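## Task

One block is missing from the word "BOX" on the mat (read left to right from the midpoint between the two arm bases). Put the block bearing that letter in place so that all three blocks rest entirely on the mat, in a tight straight line, each with its letter facing up and upright. The remaining fourth block must end up off the mat. The result must hold without the robot supporting anything; finish by releasing and moving the grippers away.

## Robot and tools

ROBOT. Two six-joint Doosan M1013 arms, named left_arm and right_arm, each carrying a two-finger parallel gripper that opens to 50 mm. The names are labels, not image sides. Bases in the scene frame: left_arm at (+0.002, +0.534, 0) m, right_arm at (-0.081, -0.530, 0) m, both turned only slightly about z.

SCENE FRAME. Origin on the tabletop between the arms; +z up, +x outward across the table, +y toward left_arm. All reported gripper positions (metres) and quaternions (wxyz) use this frame. "Left to right" for the word means as viewed from the midpoint of the bases looking along +x, so left is +y and right is -y. Reported hand positions can be a little off, more so at long reach.

GRIPPER AXES. Fingers extend along the gripper's +z and close along its x. end_effector_position is the point between the pads; fingertips reach 17.5 mm past it. A pure rotation pivots about that point.

execute_actions(actions). actions is a list of up to 15 actions; each action is a table of up to 15 rows, each row lasting 1/30 s (a short table repeats its last row to fill 15 steps). Every row is a single list of 18 numbers covering both arms, each in [-1, 1]: left dx, dy, dz, rx, ry, rz, left gripper position, force_limit, speed, then the same nine for the right arm. dx..rz are an offset (not a pose) in that gripper's own axes, measured from the gripper's pose at the start of the action (for the first action, the last pose a result reported); every row counts from that same start, not from the previous row. Scale: 1.0 = 0.6 m or 180 degrees; rx, ry, rz form one rotation vector. Each control step clips the command to within 70 mm and 16 degrees of the measured pose, so large offsets need several actions. Gripper position is absolute: +1 fully open, about -0.65 pads meet, -1 means close until blocked. force_limit maps -1/0/+1 to roughly 20/102/185 N per pad; speed maps -1/0/+1 to 20/85/150 mm/s. A 0 in these three is a real command, so repeat an arm's current gripper numbers to leave it unchanged. An empty list just returns state and images.

move(target, speed, blocking). target is one 18-number row as above; offsets count from the pose in the latest result that showed one, and each gripper travels in a straight line toward it. speed is path top speed in m/s (0.002 to 0.5, default 0.25; rotation limited to twice that in rad/s). Paths last 0.5 to 10 s and finish together. Gripper numbers are sent at the start. The path ignores obstacles and the other arm, and the hand may lag, drift or overshoot speed near full extension. blocking=false returns after 0.5 s while motion continues; then use wait or stop before any other motion call. The result adds a "move:" line: done, off_target, moving, held or fault, plus limits such as paced (pose clipped) or held (some steps blocked by a check), and each gripper's distance from its target.

wait(seconds), 0 to 10: lets time run with the last commands held. stop(): brakes a running move (fingers continue). zoom_image(camera, region): region [x0, y0, x1, y1] in pixels of that camera's last image, at most 504x504; cameras cam_head_left, cam_head_right, cam_high, cam_low (504x504), cam_left_wrist, cam_right_wrist (616x616 fisheye). read_manual(section) only returns licence text. finished_scene(scene) ends the current scene permanently and reports success.

RESULTS. Each arm's line gives gripper position, quaternion and velocities. "Hand target" is where the controller is currently steering. "pose unreachable" means a clearance check altered or blocked that arm's command. object_status: 0 moving, 1 stopped while opening, 2 stopped while closing (an object is held), 3 reached the commanded opening or pads met (usually nothing held). Any new position value resets it to 0 until the fingers settle. Opening in mm is about (250 - position_measured) x 0.202. Changing force_limit or speed only takes effect with a new position (a change of at least 0.01). After a grip at force_limit -1, status stays 2 even if the object slips away, so confirm with images.

CAUTIONS. Arms are stiff: pressing a target even slightly into a firm surface can trigger a fault. A fault (joint torque at its load limit, or 144 N external force) freezes that arm for 10 s and drops the rest of the call. Approach contacts slowly and do not aim far past them. Keep the arms from colliding or pushing each other. Never push or drop blocks off the table. Watch for MOTOR HOT warnings when holding loads long. Occasional tugs on held parts or nudges to loose blocks can occur, so recheck block positions in the images before finishing. End with all blocks released, grippers open and lifted clear.

Each tool is called after ">>>" in YAML: its name, and indented under it one key for each argument.

## Session

>>> execute_actions:
  actions: []

Scene clock: 0.00 s.
left_arm: end_effector_position=(+0.6826, +0.1312, +0.3510) position_measured=3 object_status=3 end_effector_quat_wxyz=(-0.351, +0.928, -0.101, -0.077) end_effector_velocity=(-0.000, +0.001, +0.001) end_effector_angular_velocity=(+0.001, -0.000, +0.002) | right_arm: end_effector_position=(+0.2400, -0.8951, +0.3406) position_measured=3 object_status=3 end_effector_quat_wxyz=(+0.483, +0.779, -0.117, -0.383) end_effector_velocity=(+0.000, -0.000, -0.001) end_effector_angular_velocity=(+0.001, +0.002, +0.000)
Joint positions: left_arm=[-0.904  0.663  1.052  0.489  1.985  1.09 ] | right_arm=[-0.427  0.186  2.009 -1.106  1.77   1.777]
Joint velocities: left_arm=[ 0.001 -0.001  0.     0.001  0.002 -0.001] | right_arm=[ 0.     0.002  0.001  0.    -0.     0.   ]
Joint torques (N m, as the joint torque sensors report them, + toward a larger angle): no reading
Hand target (left_arm): +0.683, +0.131, +0.351; -0.351, +0.928, -0.101, -0.077
Hand target (right_arm): +0.240, -0.895, +0.341; +0.483, +0.779, -0.117, -0.383
camera_calibration (this result's frames):
cam_left_wrist: T_world_to_cam=[[0.975308, -0.131082, -0.177741, -0.593715], [-0.192521, -0.898971, -0.39343, 0.379055], [-0.108212, 0.417934, -0.90201, 0.485119], [0, 0, 0, 1]] pos_world=[0.704526, 0.0601863, 0.481186]
cam_right_wrist: T_world_to_cam=[[0.649052, -0.608287, -0.456856, -0.528423], [0.359396, -0.284117, 0.888882, -0.646853], [-0.670497, -0.741124, 0.0342087, -0.370889], [0, 0, 0, 1]] pos_world=[0.326771, -0.780089, 0.34625]

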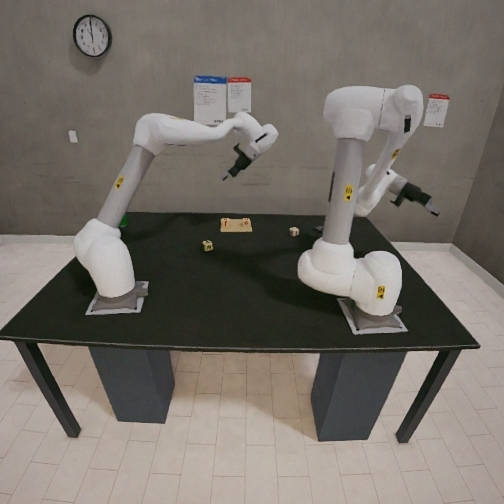

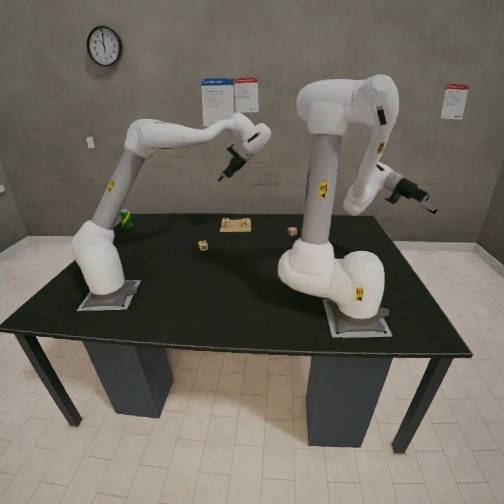

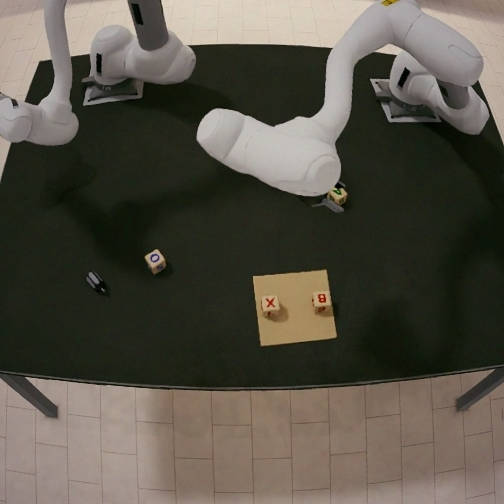

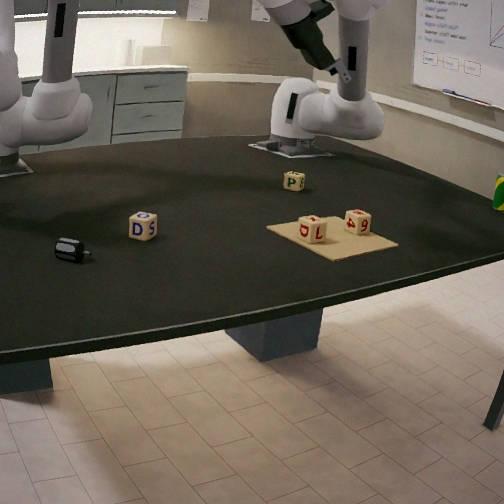

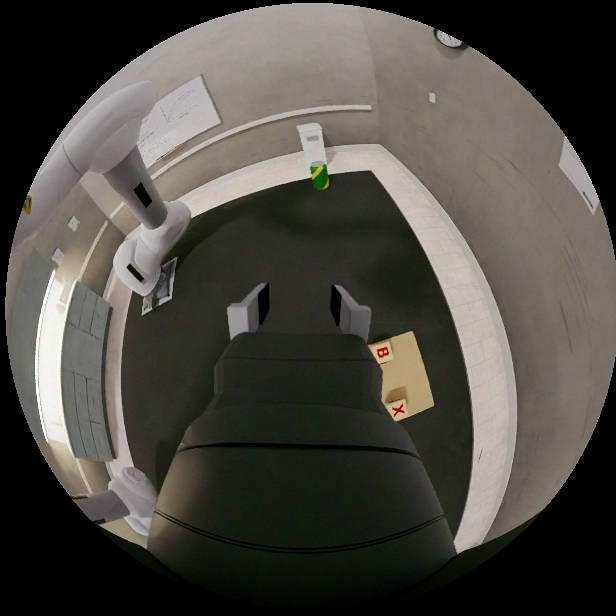

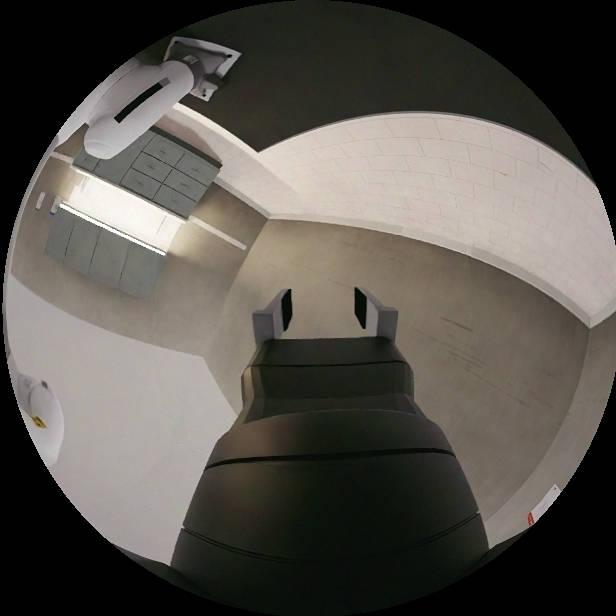

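>>> zoom_image:
  camera: "cam_high"
  region: [130, 235, 180, 285]

>>> zoom_image:
  camera: "cam_high"
  region: [245, 260, 345, 360]

Region (130, 235, 180, 285) of cam_high's 504x504 image, scaled by 10.080, with more detail than that image has.

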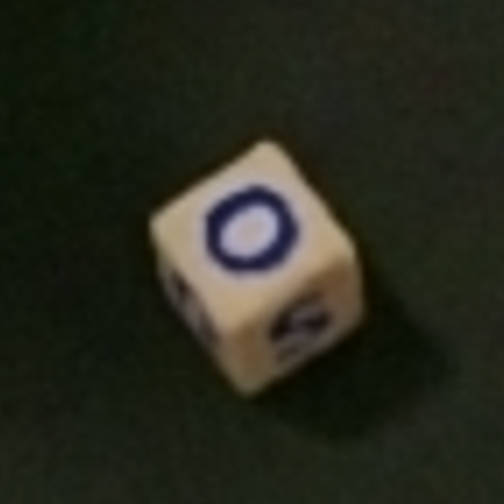

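Region (245, 260, 345, 360) of cam_high's 504x504 image, scaled by 5.040, with more detail than that image has.

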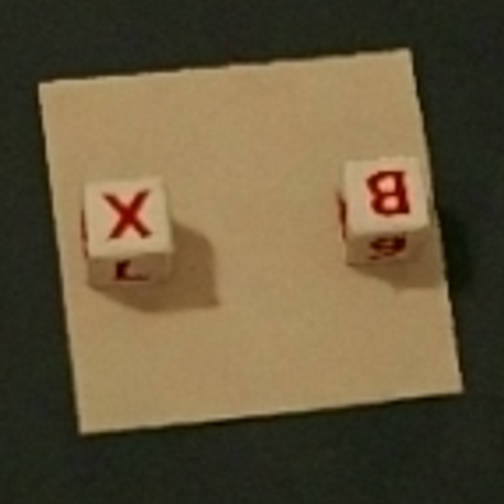

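>>> move:
  target: [0.1785,0.776,-0.1965,-0.1836,0.1535,0.2258,1,-0.6,0.5,0,0,0,0,0,0,1,0,0]
  speed: 0.25

>>> zoom_image:
  camera: "cam_left_wrist"
  region: [230, 200, 380, 350]

Scene clock: 15.40 s.
left_arm: end_effector_position=(+0.6819, -0.3028, +0.1192) position_measured=3 object_status=3 end_effector_quat_wxyz=(+0.000, +0.887, -0.462, -0.000) end_effector_velocity=(-0.000, +0.000, +0.001) end_effector_angular_velocity=(+0.001, +0.001, -0.002) | right_arm: end_effector_position=(+0.2400, -0.8951, +0.3406) position_measured=3 object_status=3 end_effector_quat_wxyz=(+0.483, +0.779, -0.117, -0.383) end_effector_velocity=(+0.000, -0.000, -0.001) end_effector_angular_velocity=(+0.001, +0.004, +0.000)
Joint positions: left_arm=[-1.08   0.999  0.687 -0.     1.455  1.587] | right_arm=[-0.427  0.186  2.009 -1.106  1.77   1.777]
Joint velocities: left_arm=[ 0.     0.001 -0.003 -0.     0.004  0.002] | right_arm=[-0.     0.003  0.    -0.     0.    -0.001]
Joint torques (N m, as the joint torque sensors report them, + toward a larger angle): left_arm=[   0.04 -128.79  -43.4     4.44   -0.44    0.18] | right_arm=[  3.3  -51.33 -32.23  -0.39   2.8   -0.63]
Hand target (left_arm): +0.682, -0.303, +0.119; +0.000, +0.887, -0.462, -0.000
Hand target (right_arm): +0.240, -0.895, +0.341; +0.483, +0.779, -0.117, -0.383
Off the commanded pose (left_arm): 0.001 m, 0 deg.
Off the commanded pose (right_arm): 0.000 m, 0 deg.
move: done
camera_calibration (this result's frames):
cam_left_wrist: T_world_to_cam=[[0.594828, -0.803446, 0.0255599, -0.6595], [-0.772594, -0.562628, 0.294189, 0.312962], [-0.221984, -0.194739, -0.955405, 0.355755], [0, 0, 0, 1]] pos_world=[0.713054, -0.284512, 0.264677]
cam_right_wrist: T_world_to_cam=[[0.649052, -0.608287, -0.456857, -0.528423], [0.359396, -0.284117, 0.888882, -0.646853], [-0.670497, -0.741124, 0.0342089, -0.370888], [0, 0, 0, 1]] pos_world=[0.326771, -0.780089, 0.34625]

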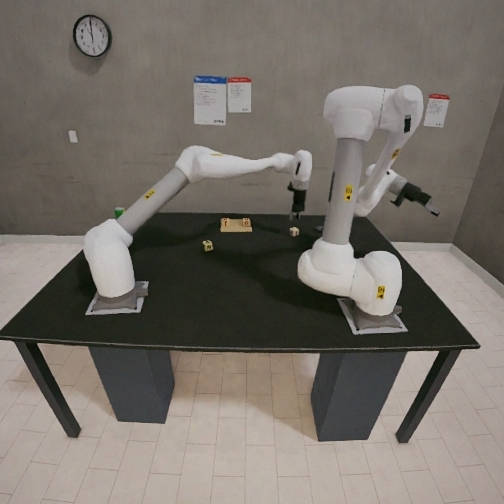

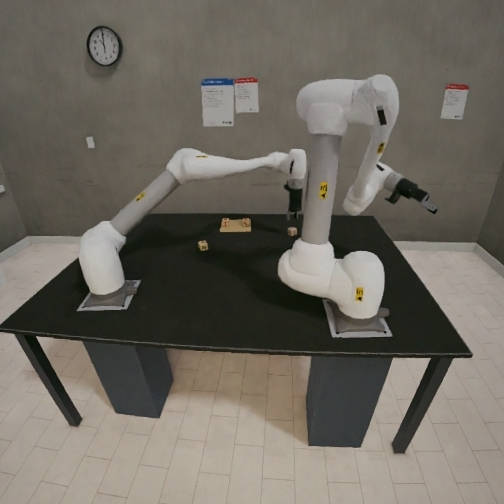

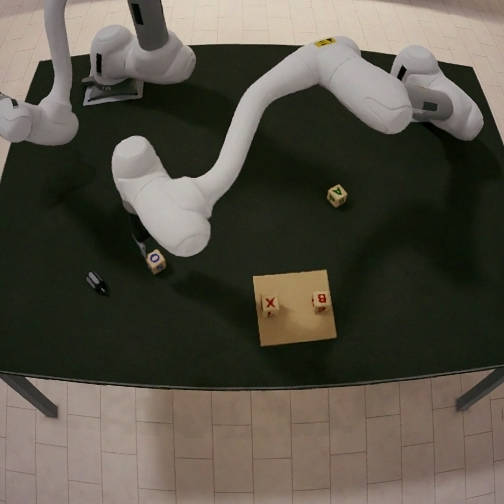

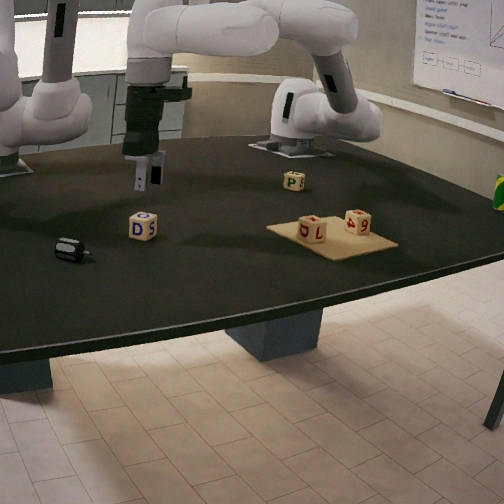

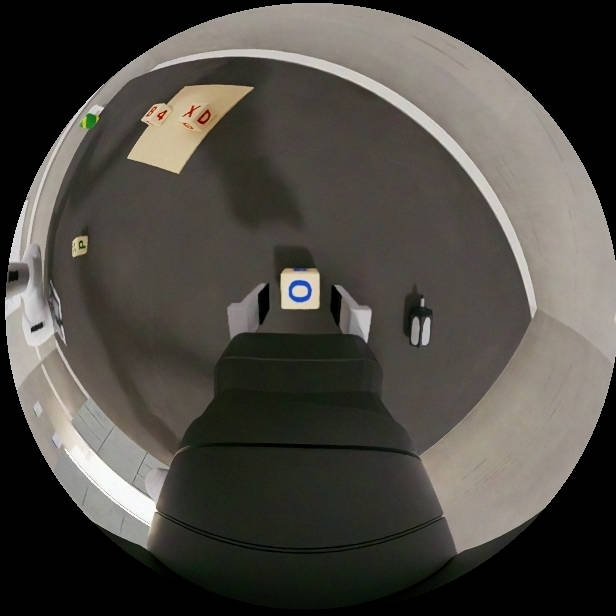

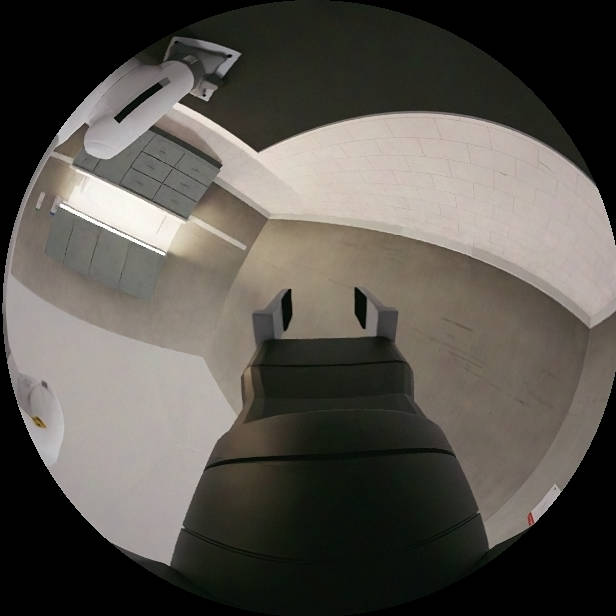

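Region (230, 200, 380, 350) of cam_left_wrist's 616x616 image, scaled by 3.360, with more detail than that image has.

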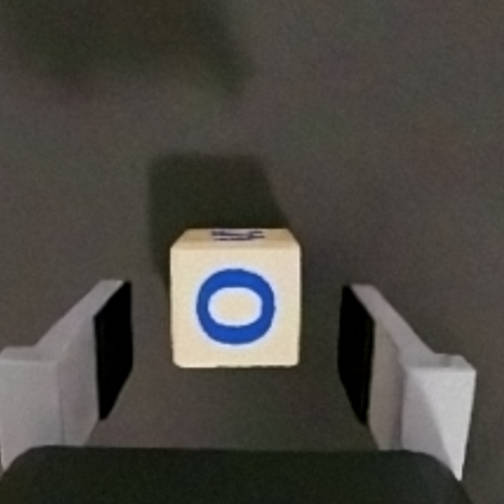

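>>> move:
  target: [-0.0015,0.032,0.065,0,0,-0.008,1,-0.6,0.5,0,0,0,0,0,0,1,0,0]
  speed: 0.1

>>> zoom_image:
  camera: "cam_left_wrist"
  region: [245, 230, 355, 340]

Scene clock: 25.47 s.
left_arm: end_effector_position=(+0.6657, -0.3130, +0.0803) position_measured=3 object_status=3 end_effector_quat_wxyz=(+0.000, +0.893, -0.451, -0.000) end_effector_velocity=(-0.002, -0.001, -0.002) end_effector_angular_velocity=(+0.000, +0.000, -0.001) | right_arm: end_effector_position=(+0.2400, -0.8951, +0.3406) position_measured=3 object_status=3 end_effector_quat_wxyz=(+0.483, +0.779, -0.117, -0.383) end_effector_velocity=(+0.000, +0.000, +0.001) end_effector_angular_velocity=(-0.001, -0.002, +0.000)
Joint positions: left_arm=[-1.097  1.011  0.736 -0.001  1.395  1.544] | right_arm=[-0.427  0.186  2.009 -1.106  1.77   1.777]
Joint velocities: left_arm=[-0.001  0.     0.003 -0.    -0.002 -0.001] | right_arm=[ 0.    -0.001 -0.001 -0.    -0.     0.001]
Joint torques (N m, as the joint torque sensors report them, + toward a larger angle): left_arm=[   0.6  -131.18  -43.33    4.22   -0.39    0.15] | right_arm=[  3.54 -50.75 -32.2   -0.35   2.8   -0.58]
Hand target (left_arm): +0.666, -0.313, +0.080; +0.000, +0.893, -0.451, -0.000
Hand target (right_arm): +0.240, -0.895, +0.341; +0.483, +0.779, -0.117, -0.383
Off the commanded pose (left_arm): 0.000 m, 0 deg.
Off the commanded pose (right_arm): 0.000 m, 0 deg.
move: done
camera_calibration (this result's frames):
cam_left_wrist: T_world_to_cam=[[0.614887, -0.788201, 0.0255507, -0.665601], [-0.75815, -0.581904, 0.294273, 0.290476], [-0.217078, -0.200316, -0.95538, 0.307965], [0, 0, 0, 1]] pos_world=[0.696346, -0.293908, 0.225751]
cam_right_wrist: T_world_to_cam=[[0.649053, -0.608287, -0.456856, -0.528423], [0.359396, -0.284117, 0.888883, -0.646853], [-0.670497, -0.741124, 0.0342086, -0.370888], [0, 0, 0, 1]] pos_world=[0.326771, -0.780089, 0.346251]

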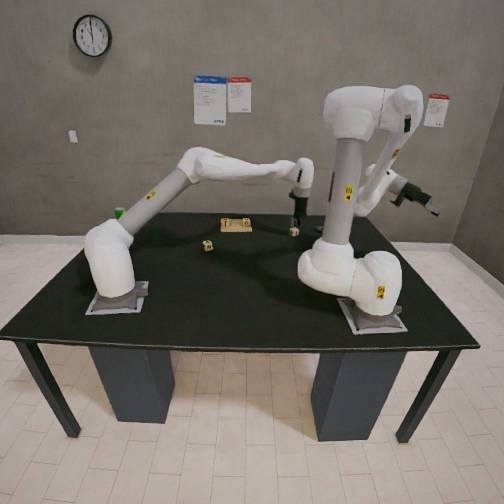

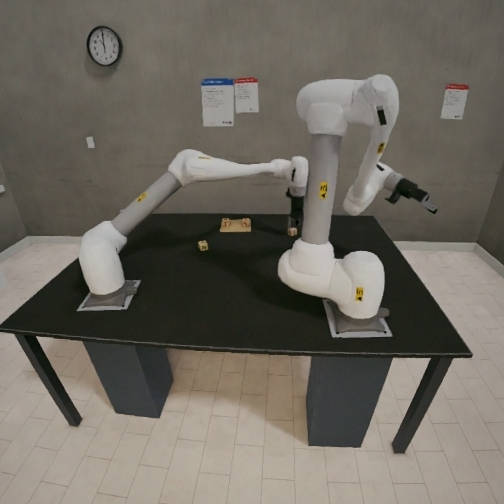

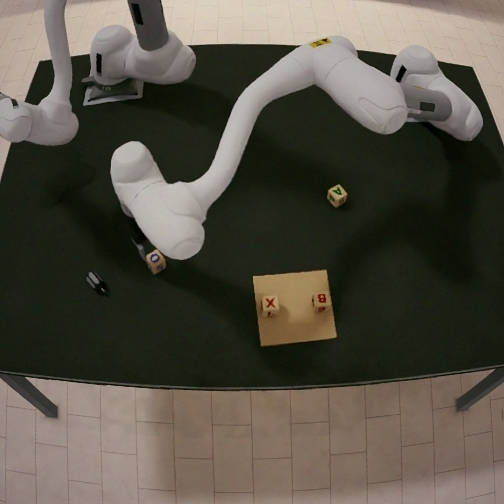

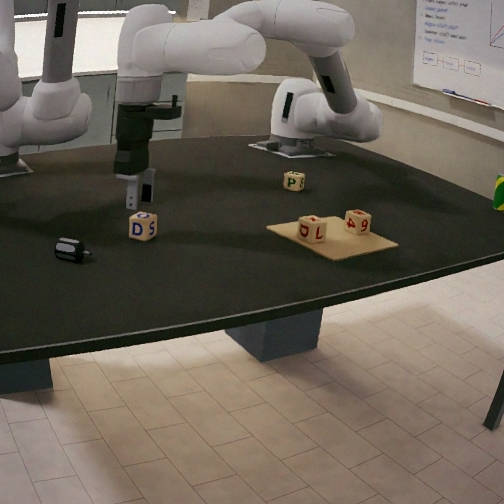

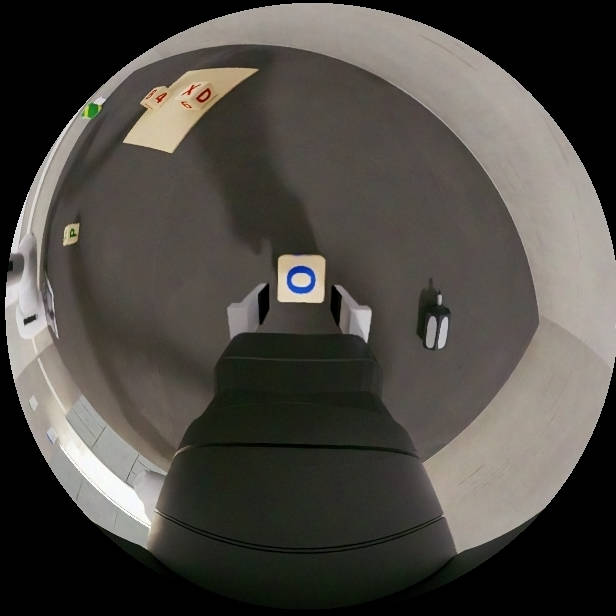

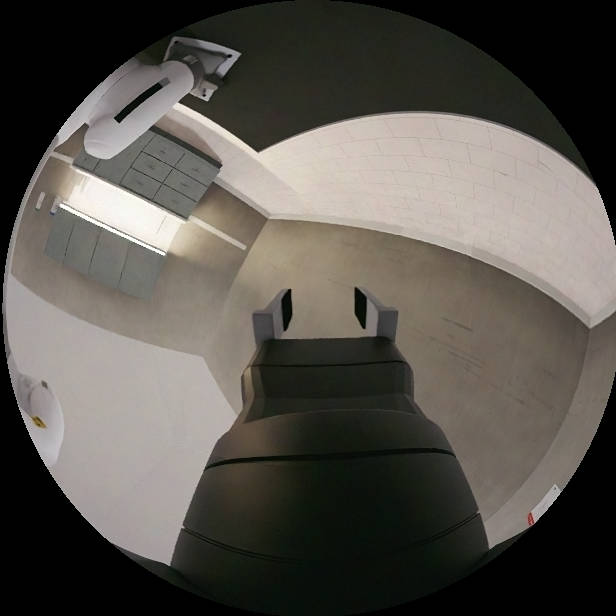

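Region (245, 230, 355, 340) of cam_left_wrist's 616x616 image, scaled by 4.582, with more detail than that image has.

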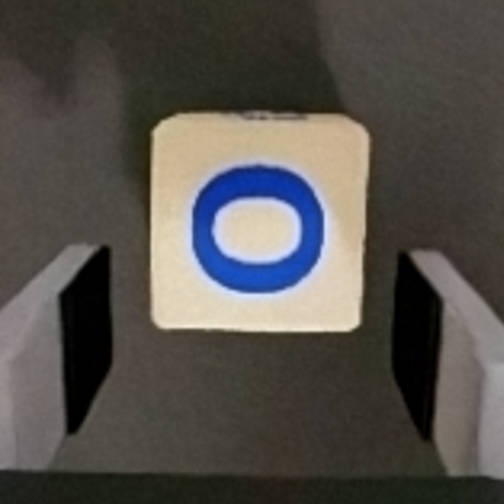

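>>> move:
  target: [0.002,-0.003,0.073,0,0,0,1,-0.6,0.5,0,0,0,0,0,0,1,0,0]
  speed: 0.06

>>> move:
  target: [0,0,0,0,0,0,-1,-0.6,0,0,0,0,0,0,0,1,0,0]

>>> move:
  target: [0,0,-0.11,0,0,0,-1,-0.6,0,0,0,0,0,0,0,1,0,0]
  speed: 0.15

>>> move:
  target: [-0.377,-0.552,0,0,0,-0.326,-1,-0.6,0,0,0,0,0,0,0,1,0,0]
  speed: 0.3

>>> zoom_image:
  camera: "cam_left_wrist"
  region: [180, 130, 430, 380]

Scene clock: 35.67 s.
left_arm: end_effector_position=(+0.6678, -0.3129, +0.0366) position_measured=3 object_status=3 end_effector_quat_wxyz=(+0.000, +0.893, -0.451, -0.000) end_effector_velocity=(+0.001, +0.000, -0.001) end_effector_angular_velocity=(-0.000, -0.000, +0.000) | right_arm: end_effector_position=(+0.2400, -0.8951, +0.3406) position_measured=3 object_status=3 end_effector_quat_wxyz=(+0.483, +0.779, -0.117, -0.383) end_effector_velocity=(+0.001, -0.000, +0.001) end_effector_angular_velocity=(-0.002, -0.002, +0.001)
Joint positions: left_arm=[-1.096  1.034  0.769 -0.001  1.338  1.546] | right_arm=[-0.427  0.186  2.009 -1.106  1.77   1.777]
Joint velocities: left_arm=[ 0.001  0.001  0.001 -0.    -0.002  0.001] | right_arm=[ 0.    -0.001 -0.001 -0.002  0.     0.   ]
Joint torques (N m, as the joint torque sensors report them, + toward a larger angle): left_arm=[  -0.23 -131.55  -42.89    4.03   -0.37    0.51] | right_arm=[  2.89 -51.34 -32.31  -0.35   2.83  -0.57]
Hand target (left_arm): +0.668, -0.313, +0.037; +0.000, +0.893, -0.451, -0.000
Hand target (right_arm): +0.240, -0.895, +0.341; +0.483, +0.779, -0.117, -0.383
Off the commanded pose (left_arm): 0.000 m, 0 deg.
Off the commanded pose (right_arm): 0.000 m, 0 deg.
move: done
camera_calibration (this result's frames):
cam_left_wrist: T_world_to_cam=[[0.614948, -0.788153, 0.0255786, -0.665703], [-0.758109, -0.581956, 0.294274, 0.30503], [-0.217048, -0.200355, -0.955379, 0.266655], [0, 0, 0, 1]] pos_world=[0.698495, -0.293736, 0.182022]
cam_right_wrist: T_world_to_cam=[[0.649052, -0.608287, -0.456856, -0.528423], [0.359396, -0.284117, 0.888882, -0.646853], [-0.670497, -0.741124, 0.0342086, -0.370888], [0, 0, 0, 1]] pos_world=[0.326771, -0.780089, 0.34625]

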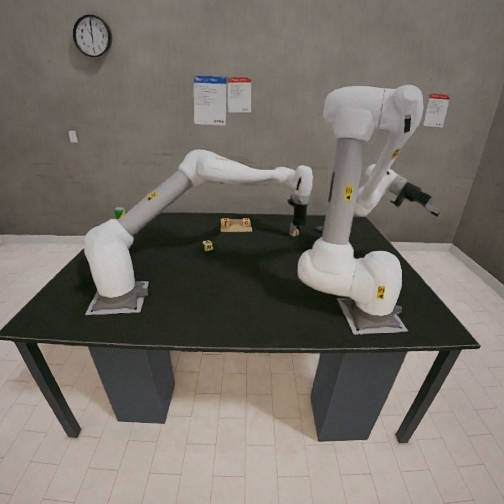

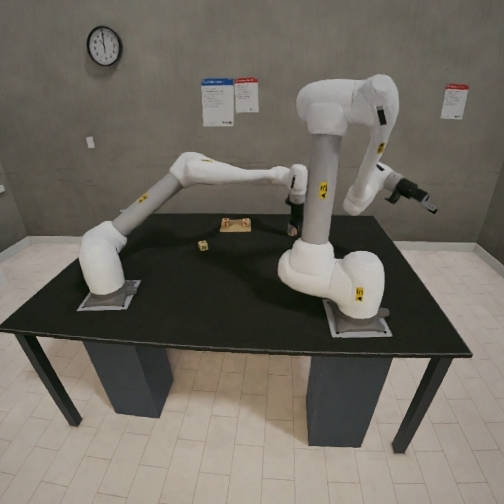

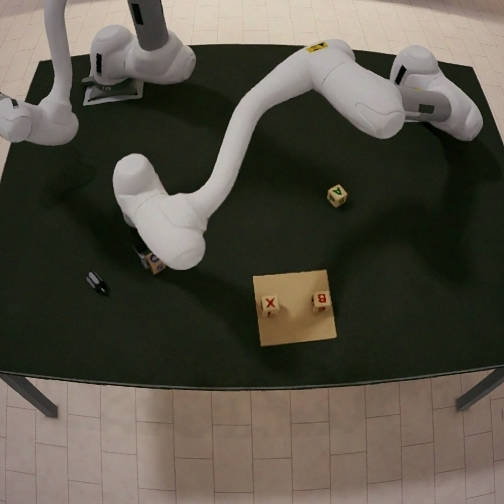

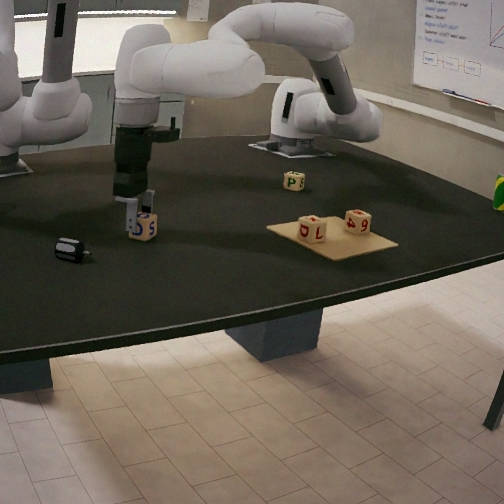

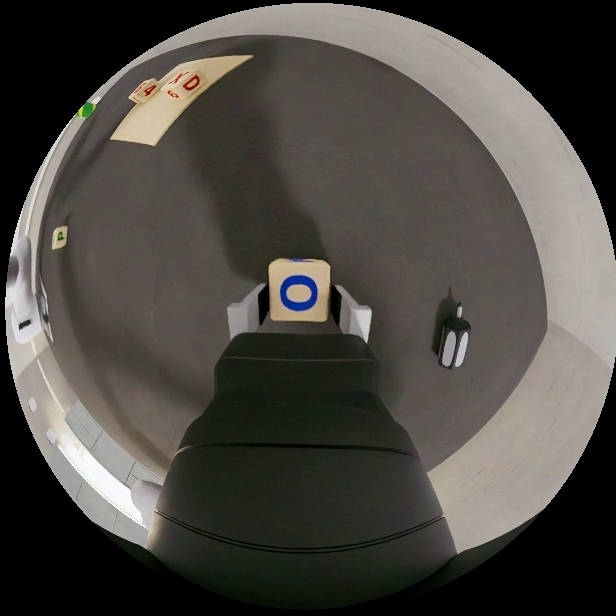

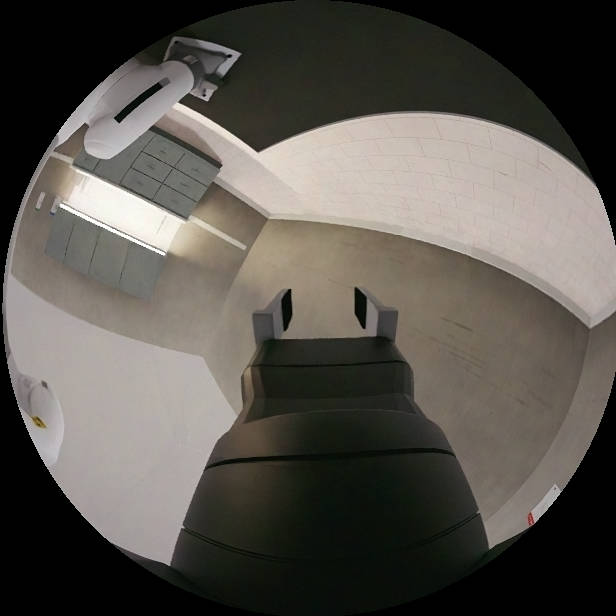

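Scene clock: 36.17 s.
left_arm: end_effector_position=(+0.6678, -0.3129, +0.0366) position_measured=47 object_status=2 end_effector_quat_wxyz=(+0.000, +0.893, -0.451, -0.000) end_effector_velocity=(-0.001, -0.000, -0.001) end_effector_angular_velocity=(+0.001, +0.000, -0.002) | right_arm: end_effector_position=(+0.2400, -0.8951, +0.3406) position_measured=3 object_status=3 end_effector_quat_wxyz=(+0.483, +0.779, -0.117, -0.383) end_effector_velocity=(+0.001, -0.000, -0.000) end_effector_angular_velocity=(+0.001, -0.001, -0.000)
Joint positions: left_arm=[-1.096  1.034  0.769 -0.001  1.338  1.546] | right_arm=[-0.427  0.186  2.009 -1.106  1.77   1.777]
Joint velocities: left_arm=[-0.001  0.001 -0.     0.     0.001  0.001] | right_arm=[ 0.     0.001 -0.001  0.001 -0.    -0.   ]
Joint torques (N m, as the joint torque sensors report them, + toward a larger angle): left_arm=[  -0.46 -130.64  -42.06    4.25   -0.4     0.45] | right_arm=[  2.81 -51.74 -32.01  -0.33   2.92  -0.46]
Hand target (left_arm): +0.668, -0.313, +0.037; +0.000, +0.893, -0.451, -0.000
Hand target (right_arm): +0.240, -0.895, +0.341; +0.483, +0.779, -0.117, -0.383
Off the commanded pose (left_arm): 0.000 m, 0 deg.
Off the commanded pose (right_arm): 0.000 m, 0 deg.
move: done
camera_calibration (this result's frames):
cam_left_wrist: T_world_to_cam=[[0.614947, -0.788153, 0.0255772, -0.665701], [-0.758109, -0.581956, 0.294274, 0.305036], [-0.217048, -0.200354, -0.955379, 0.26664], [0, 0, 0, 1]] pos_world=[0.698495, -0.293735, 0.182005]
cam_right_wrist: T_world_to_cam=[[0.649053, -0.608287, -0.456856, -0.528423], [0.359396, -0.284117, 0.888883, -0.646853], [-0.670496, -0.741124, 0.0342085, -0.370888], [0, 0, 0, 1]] pos_world=[0.326771, -0.780089, 0.34625]

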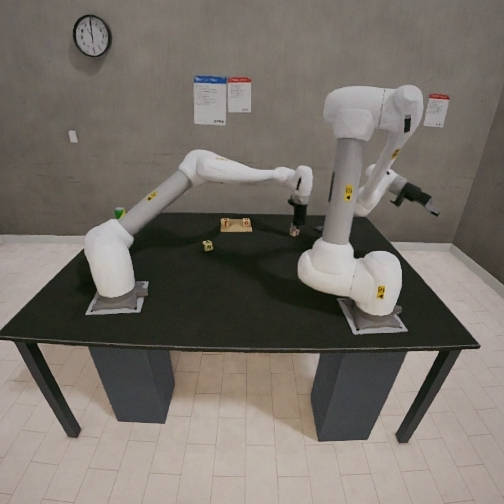

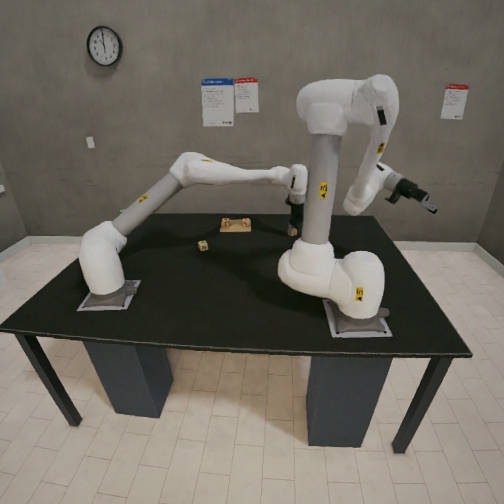

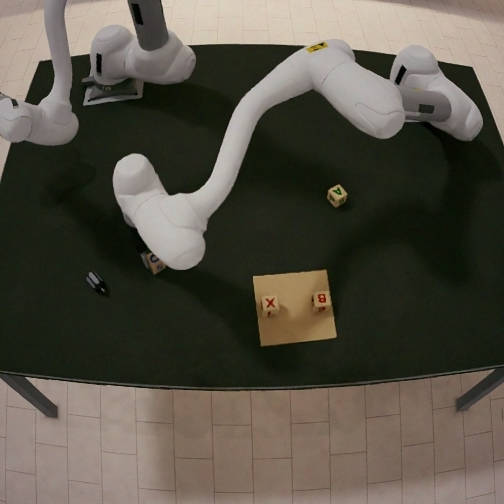

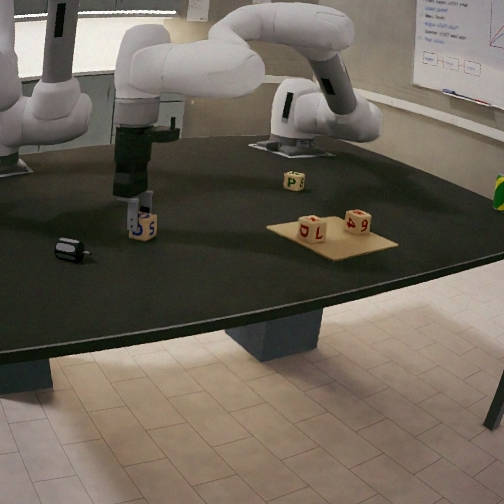

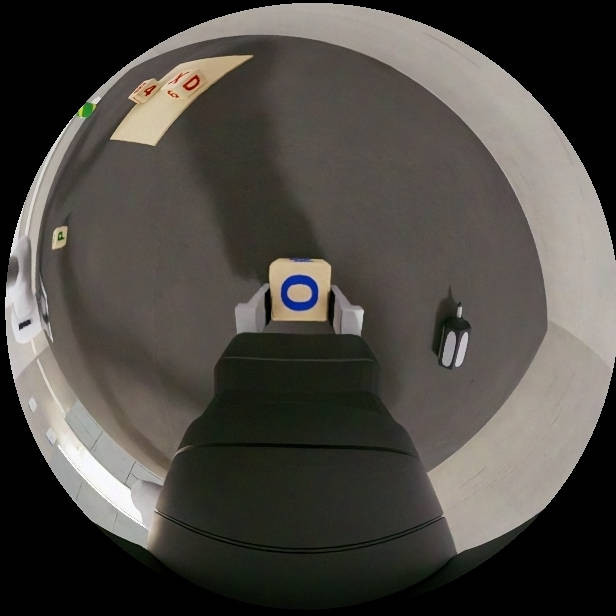

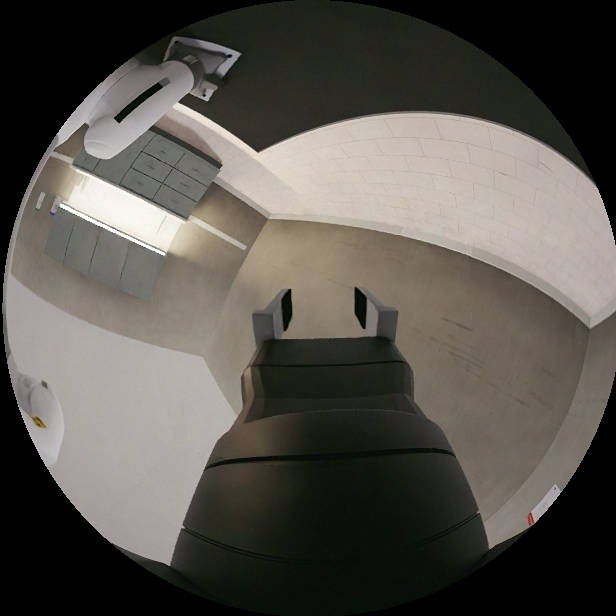

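Scene clock: 36.97 s.
left_arm: end_effector_position=(+0.6679, -0.3129, +0.1025) position_measured=47 object_status=2 end_effector_quat_wxyz=(+0.000, +0.893, -0.451, -0.000) end_effector_velocity=(-0.000, +0.000, +0.000) end_effector_angular_velocity=(+0.001, +0.001, -0.000) | right_arm: end_effector_position=(+0.2400, -0.8951, +0.3406) position_measured=3 object_status=3 end_effector_quat_wxyz=(+0.483, +0.779, -0.117, -0.383) end_effector_velocity=(+0.000, -0.000, +0.001) end_effector_angular_velocity=(-0.002, -0.002, +0.000)
Joint positions: left_arm=[-1.096  1.005  0.706 -0.001  1.43   1.546] | right_arm=[-0.427  0.186  2.009 -1.106  1.77   1.777]
Joint velocities: left_arm=[-0.     0.    -0.001  0.     0.002  0.   ] | right_arm=[ 0.    -0.001 -0.001 -0.001 -0.     0.002]
Joint torques (N m, as the joint torque sensors report them, + toward a larger angle): left_arm=[  -0.45 -130.32  -44.24    4.17   -0.11    0.42] | right_arm=[  3.18 -50.77 -31.87  -0.31   2.87  -0.63]
Hand target (left_arm): +0.668, -0.313, +0.103; +0.000, +0.893, -0.451, -0.000
Hand target (right_arm): +0.240, -0.895, +0.341; +0.483, +0.779, -0.117, -0.383
Off the commanded pose (left_arm): 0.000 m, 0 deg.
Off the commanded pose (right_arm): 0.000 m, 0 deg.
move: done
camera_calibration (this result's frames):
cam_left_wrist: T_world_to_cam=[[0.614885, -0.788204, 0.0255112, -0.667433], [-0.758136, -0.581904, 0.294307, 0.285668], [-0.217129, -0.200306, -0.95537, 0.329636], [0, 0, 0, 1]] pos_world=[0.698543, -0.293814, 0.247877]
cam_right_wrist: T_world_to_cam=[[0.649053, -0.608287, -0.456856, -0.528423], [0.359396, -0.284117, 0.888883, -0.646853], [-0.670496, -0.741124, 0.0342086, -0.370888], [0, 0, 0, 1]] pos_world=[0.326771, -0.780089, 0.34625]

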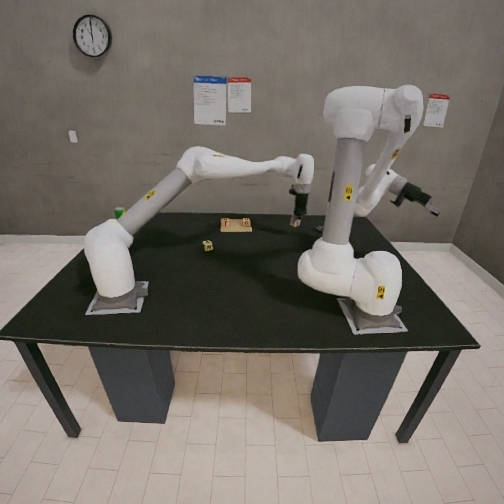

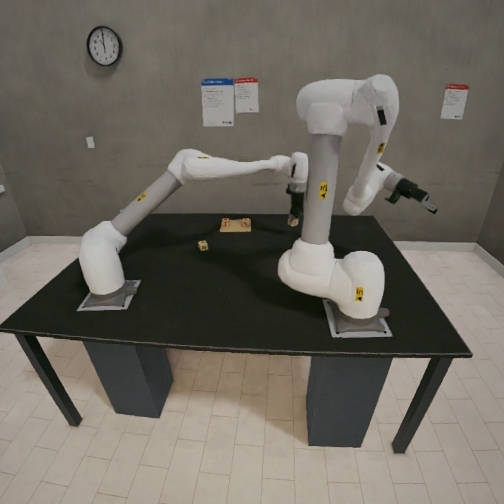

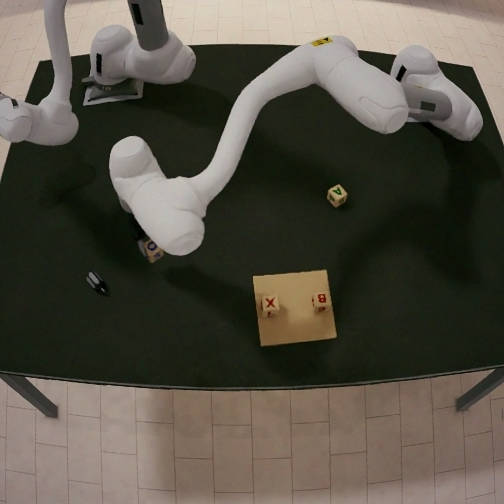

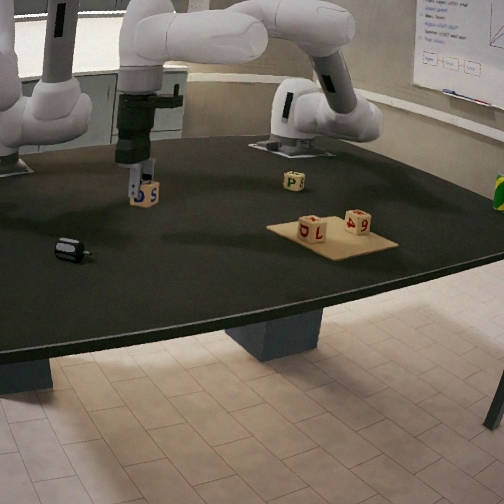

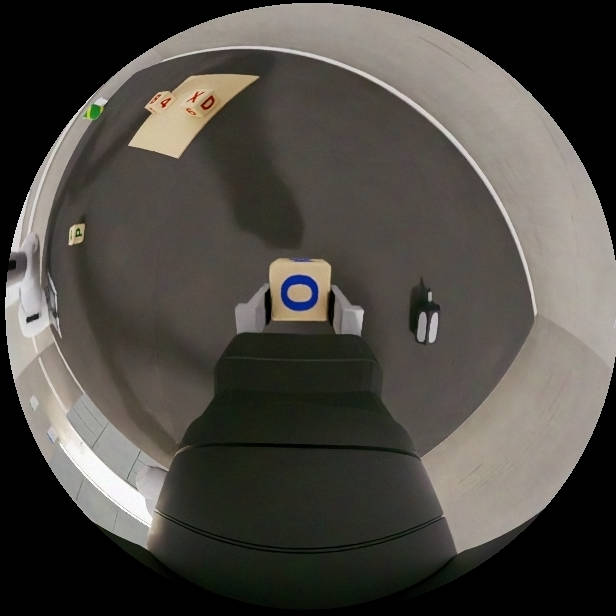

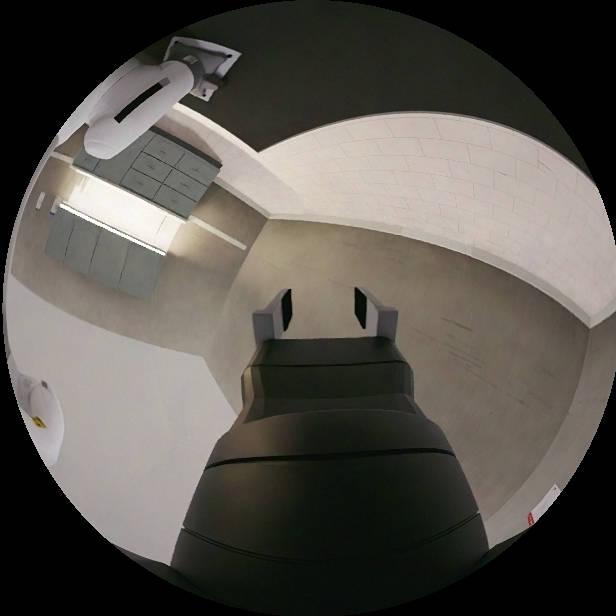

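Scene clock: 39.10 s.
left_arm: end_effector_position=(+0.8006, +0.0655, +0.1030) position_measured=47 object_status=2 end_effector_quat_wxyz=(+0.000, +0.999, +0.045, +0.000) end_effector_velocity=(+0.000, +0.002, -0.001) end_effector_angular_velocity=(+0.002, +0.001, +0.002) | right_arm: end_effector_position=(+0.2400, -0.8951, +0.3406) position_measured=3 object_status=3 end_effector_quat_wxyz=(+0.483, +0.779, -0.117, -0.383) end_effector_velocity=(-0.000, +0.000, -0.000) end_effector_angular_velocity=(+0.000, -0.000, -0.000)
Joint positions: left_arm=[-0.725  0.743  1.198 -0.     1.2    0.893] | right_arm=[-0.427  0.186  2.009 -1.106  1.77   1.777]
Joint velocities: left_arm=[ 0.001  0.     0.001  0.001  0.    -0.001] | right_arm=[-0.    -0.001  0.001  0.    -0.     0.001]
Joint torques (N m, as the joint torque sensors report them, + toward a larger angle): left_arm=[  -1.27 -109.25  -40.59    4.09   -0.42    0.33] | right_arm=[  3.59 -50.8  -32.02  -0.52   2.86  -0.58]
Hand target (left_arm): +0.801, +0.066, +0.103; +0.000, +0.999, +0.045, +0.000
Hand target (right_arm): +0.240, -0.895, +0.341; +0.483, +0.779, -0.117, -0.383
Off the commanded pose (left_arm): 0.001 m, 0 deg.
Off the commanded pose (right_arm): 0.000 m, 0 deg.
move: done
camera_calibration (this result's frames):
cam_left_wrist: T_world_to_cam=[[0.992965, 0.115621, 0.0255534, -0.812654], [0.103064, -0.950152, 0.29426, -0.0589697], [0.0583024, -0.289556, -0.955384, 0.220096], [0, 0, 0, 1]] pos_world=[0.800182, 0.10166, 0.248394]
cam_right_wrist: T_world_to_cam=[[0.649052, -0.608287, -0.456856, -0.528423], [0.359396, -0.284117, 0.888882, -0.646853], [-0.670497, -0.741124, 0.0342087, -0.370889], [0, 0, 0, 1]] pos_world=[0.326771, -0.780089, 0.34625]

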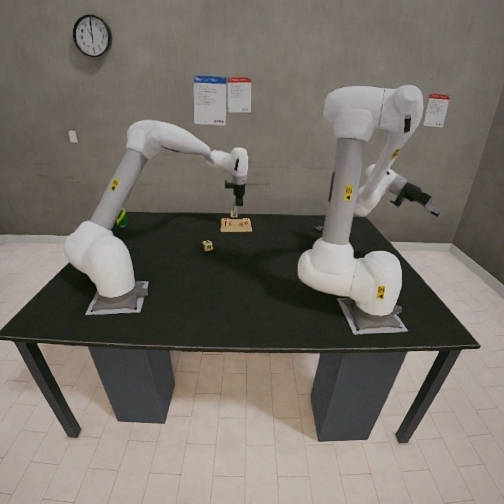

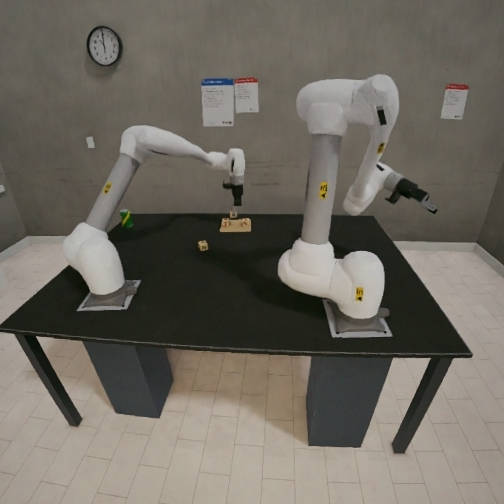

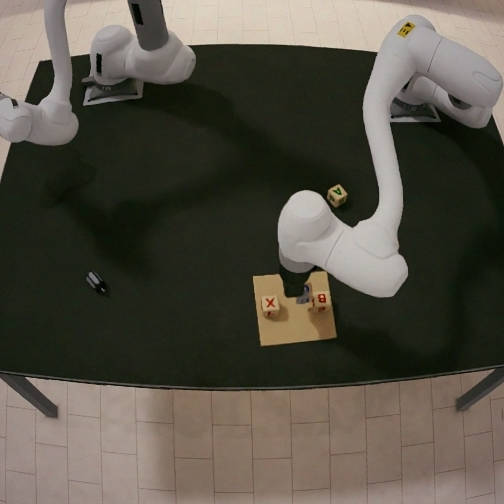

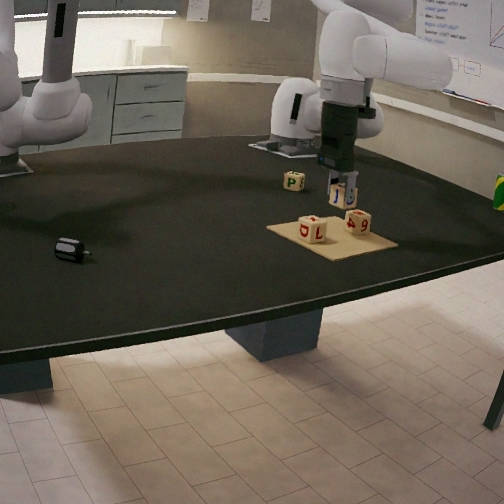

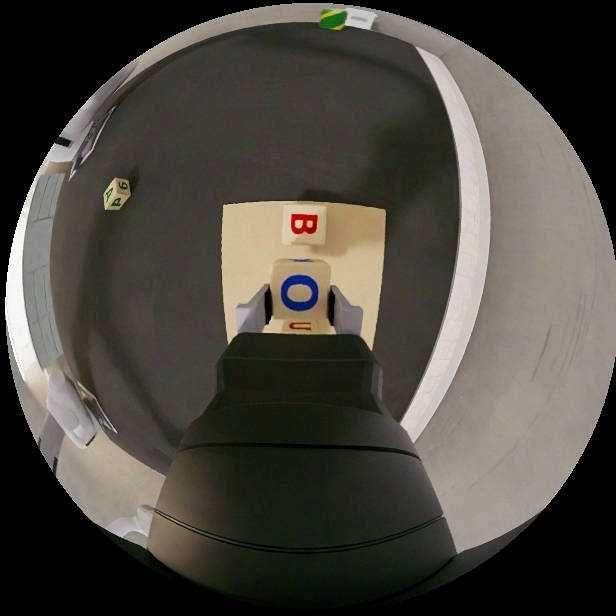

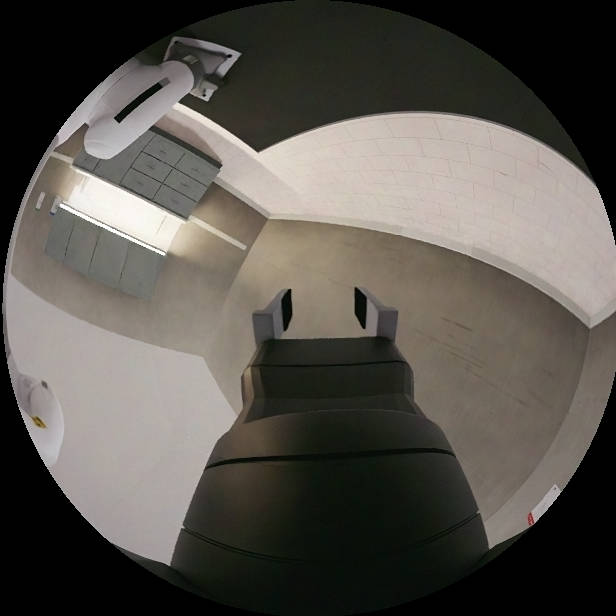

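Region (180, 130, 430, 380) of cam_left_wrist's 616x616 image, scaled by 2.016, with more detail than that image has.

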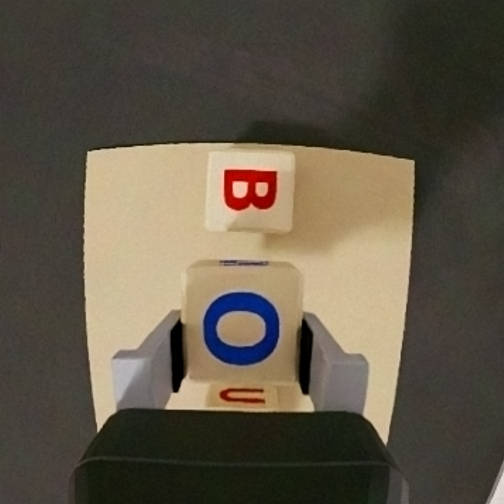

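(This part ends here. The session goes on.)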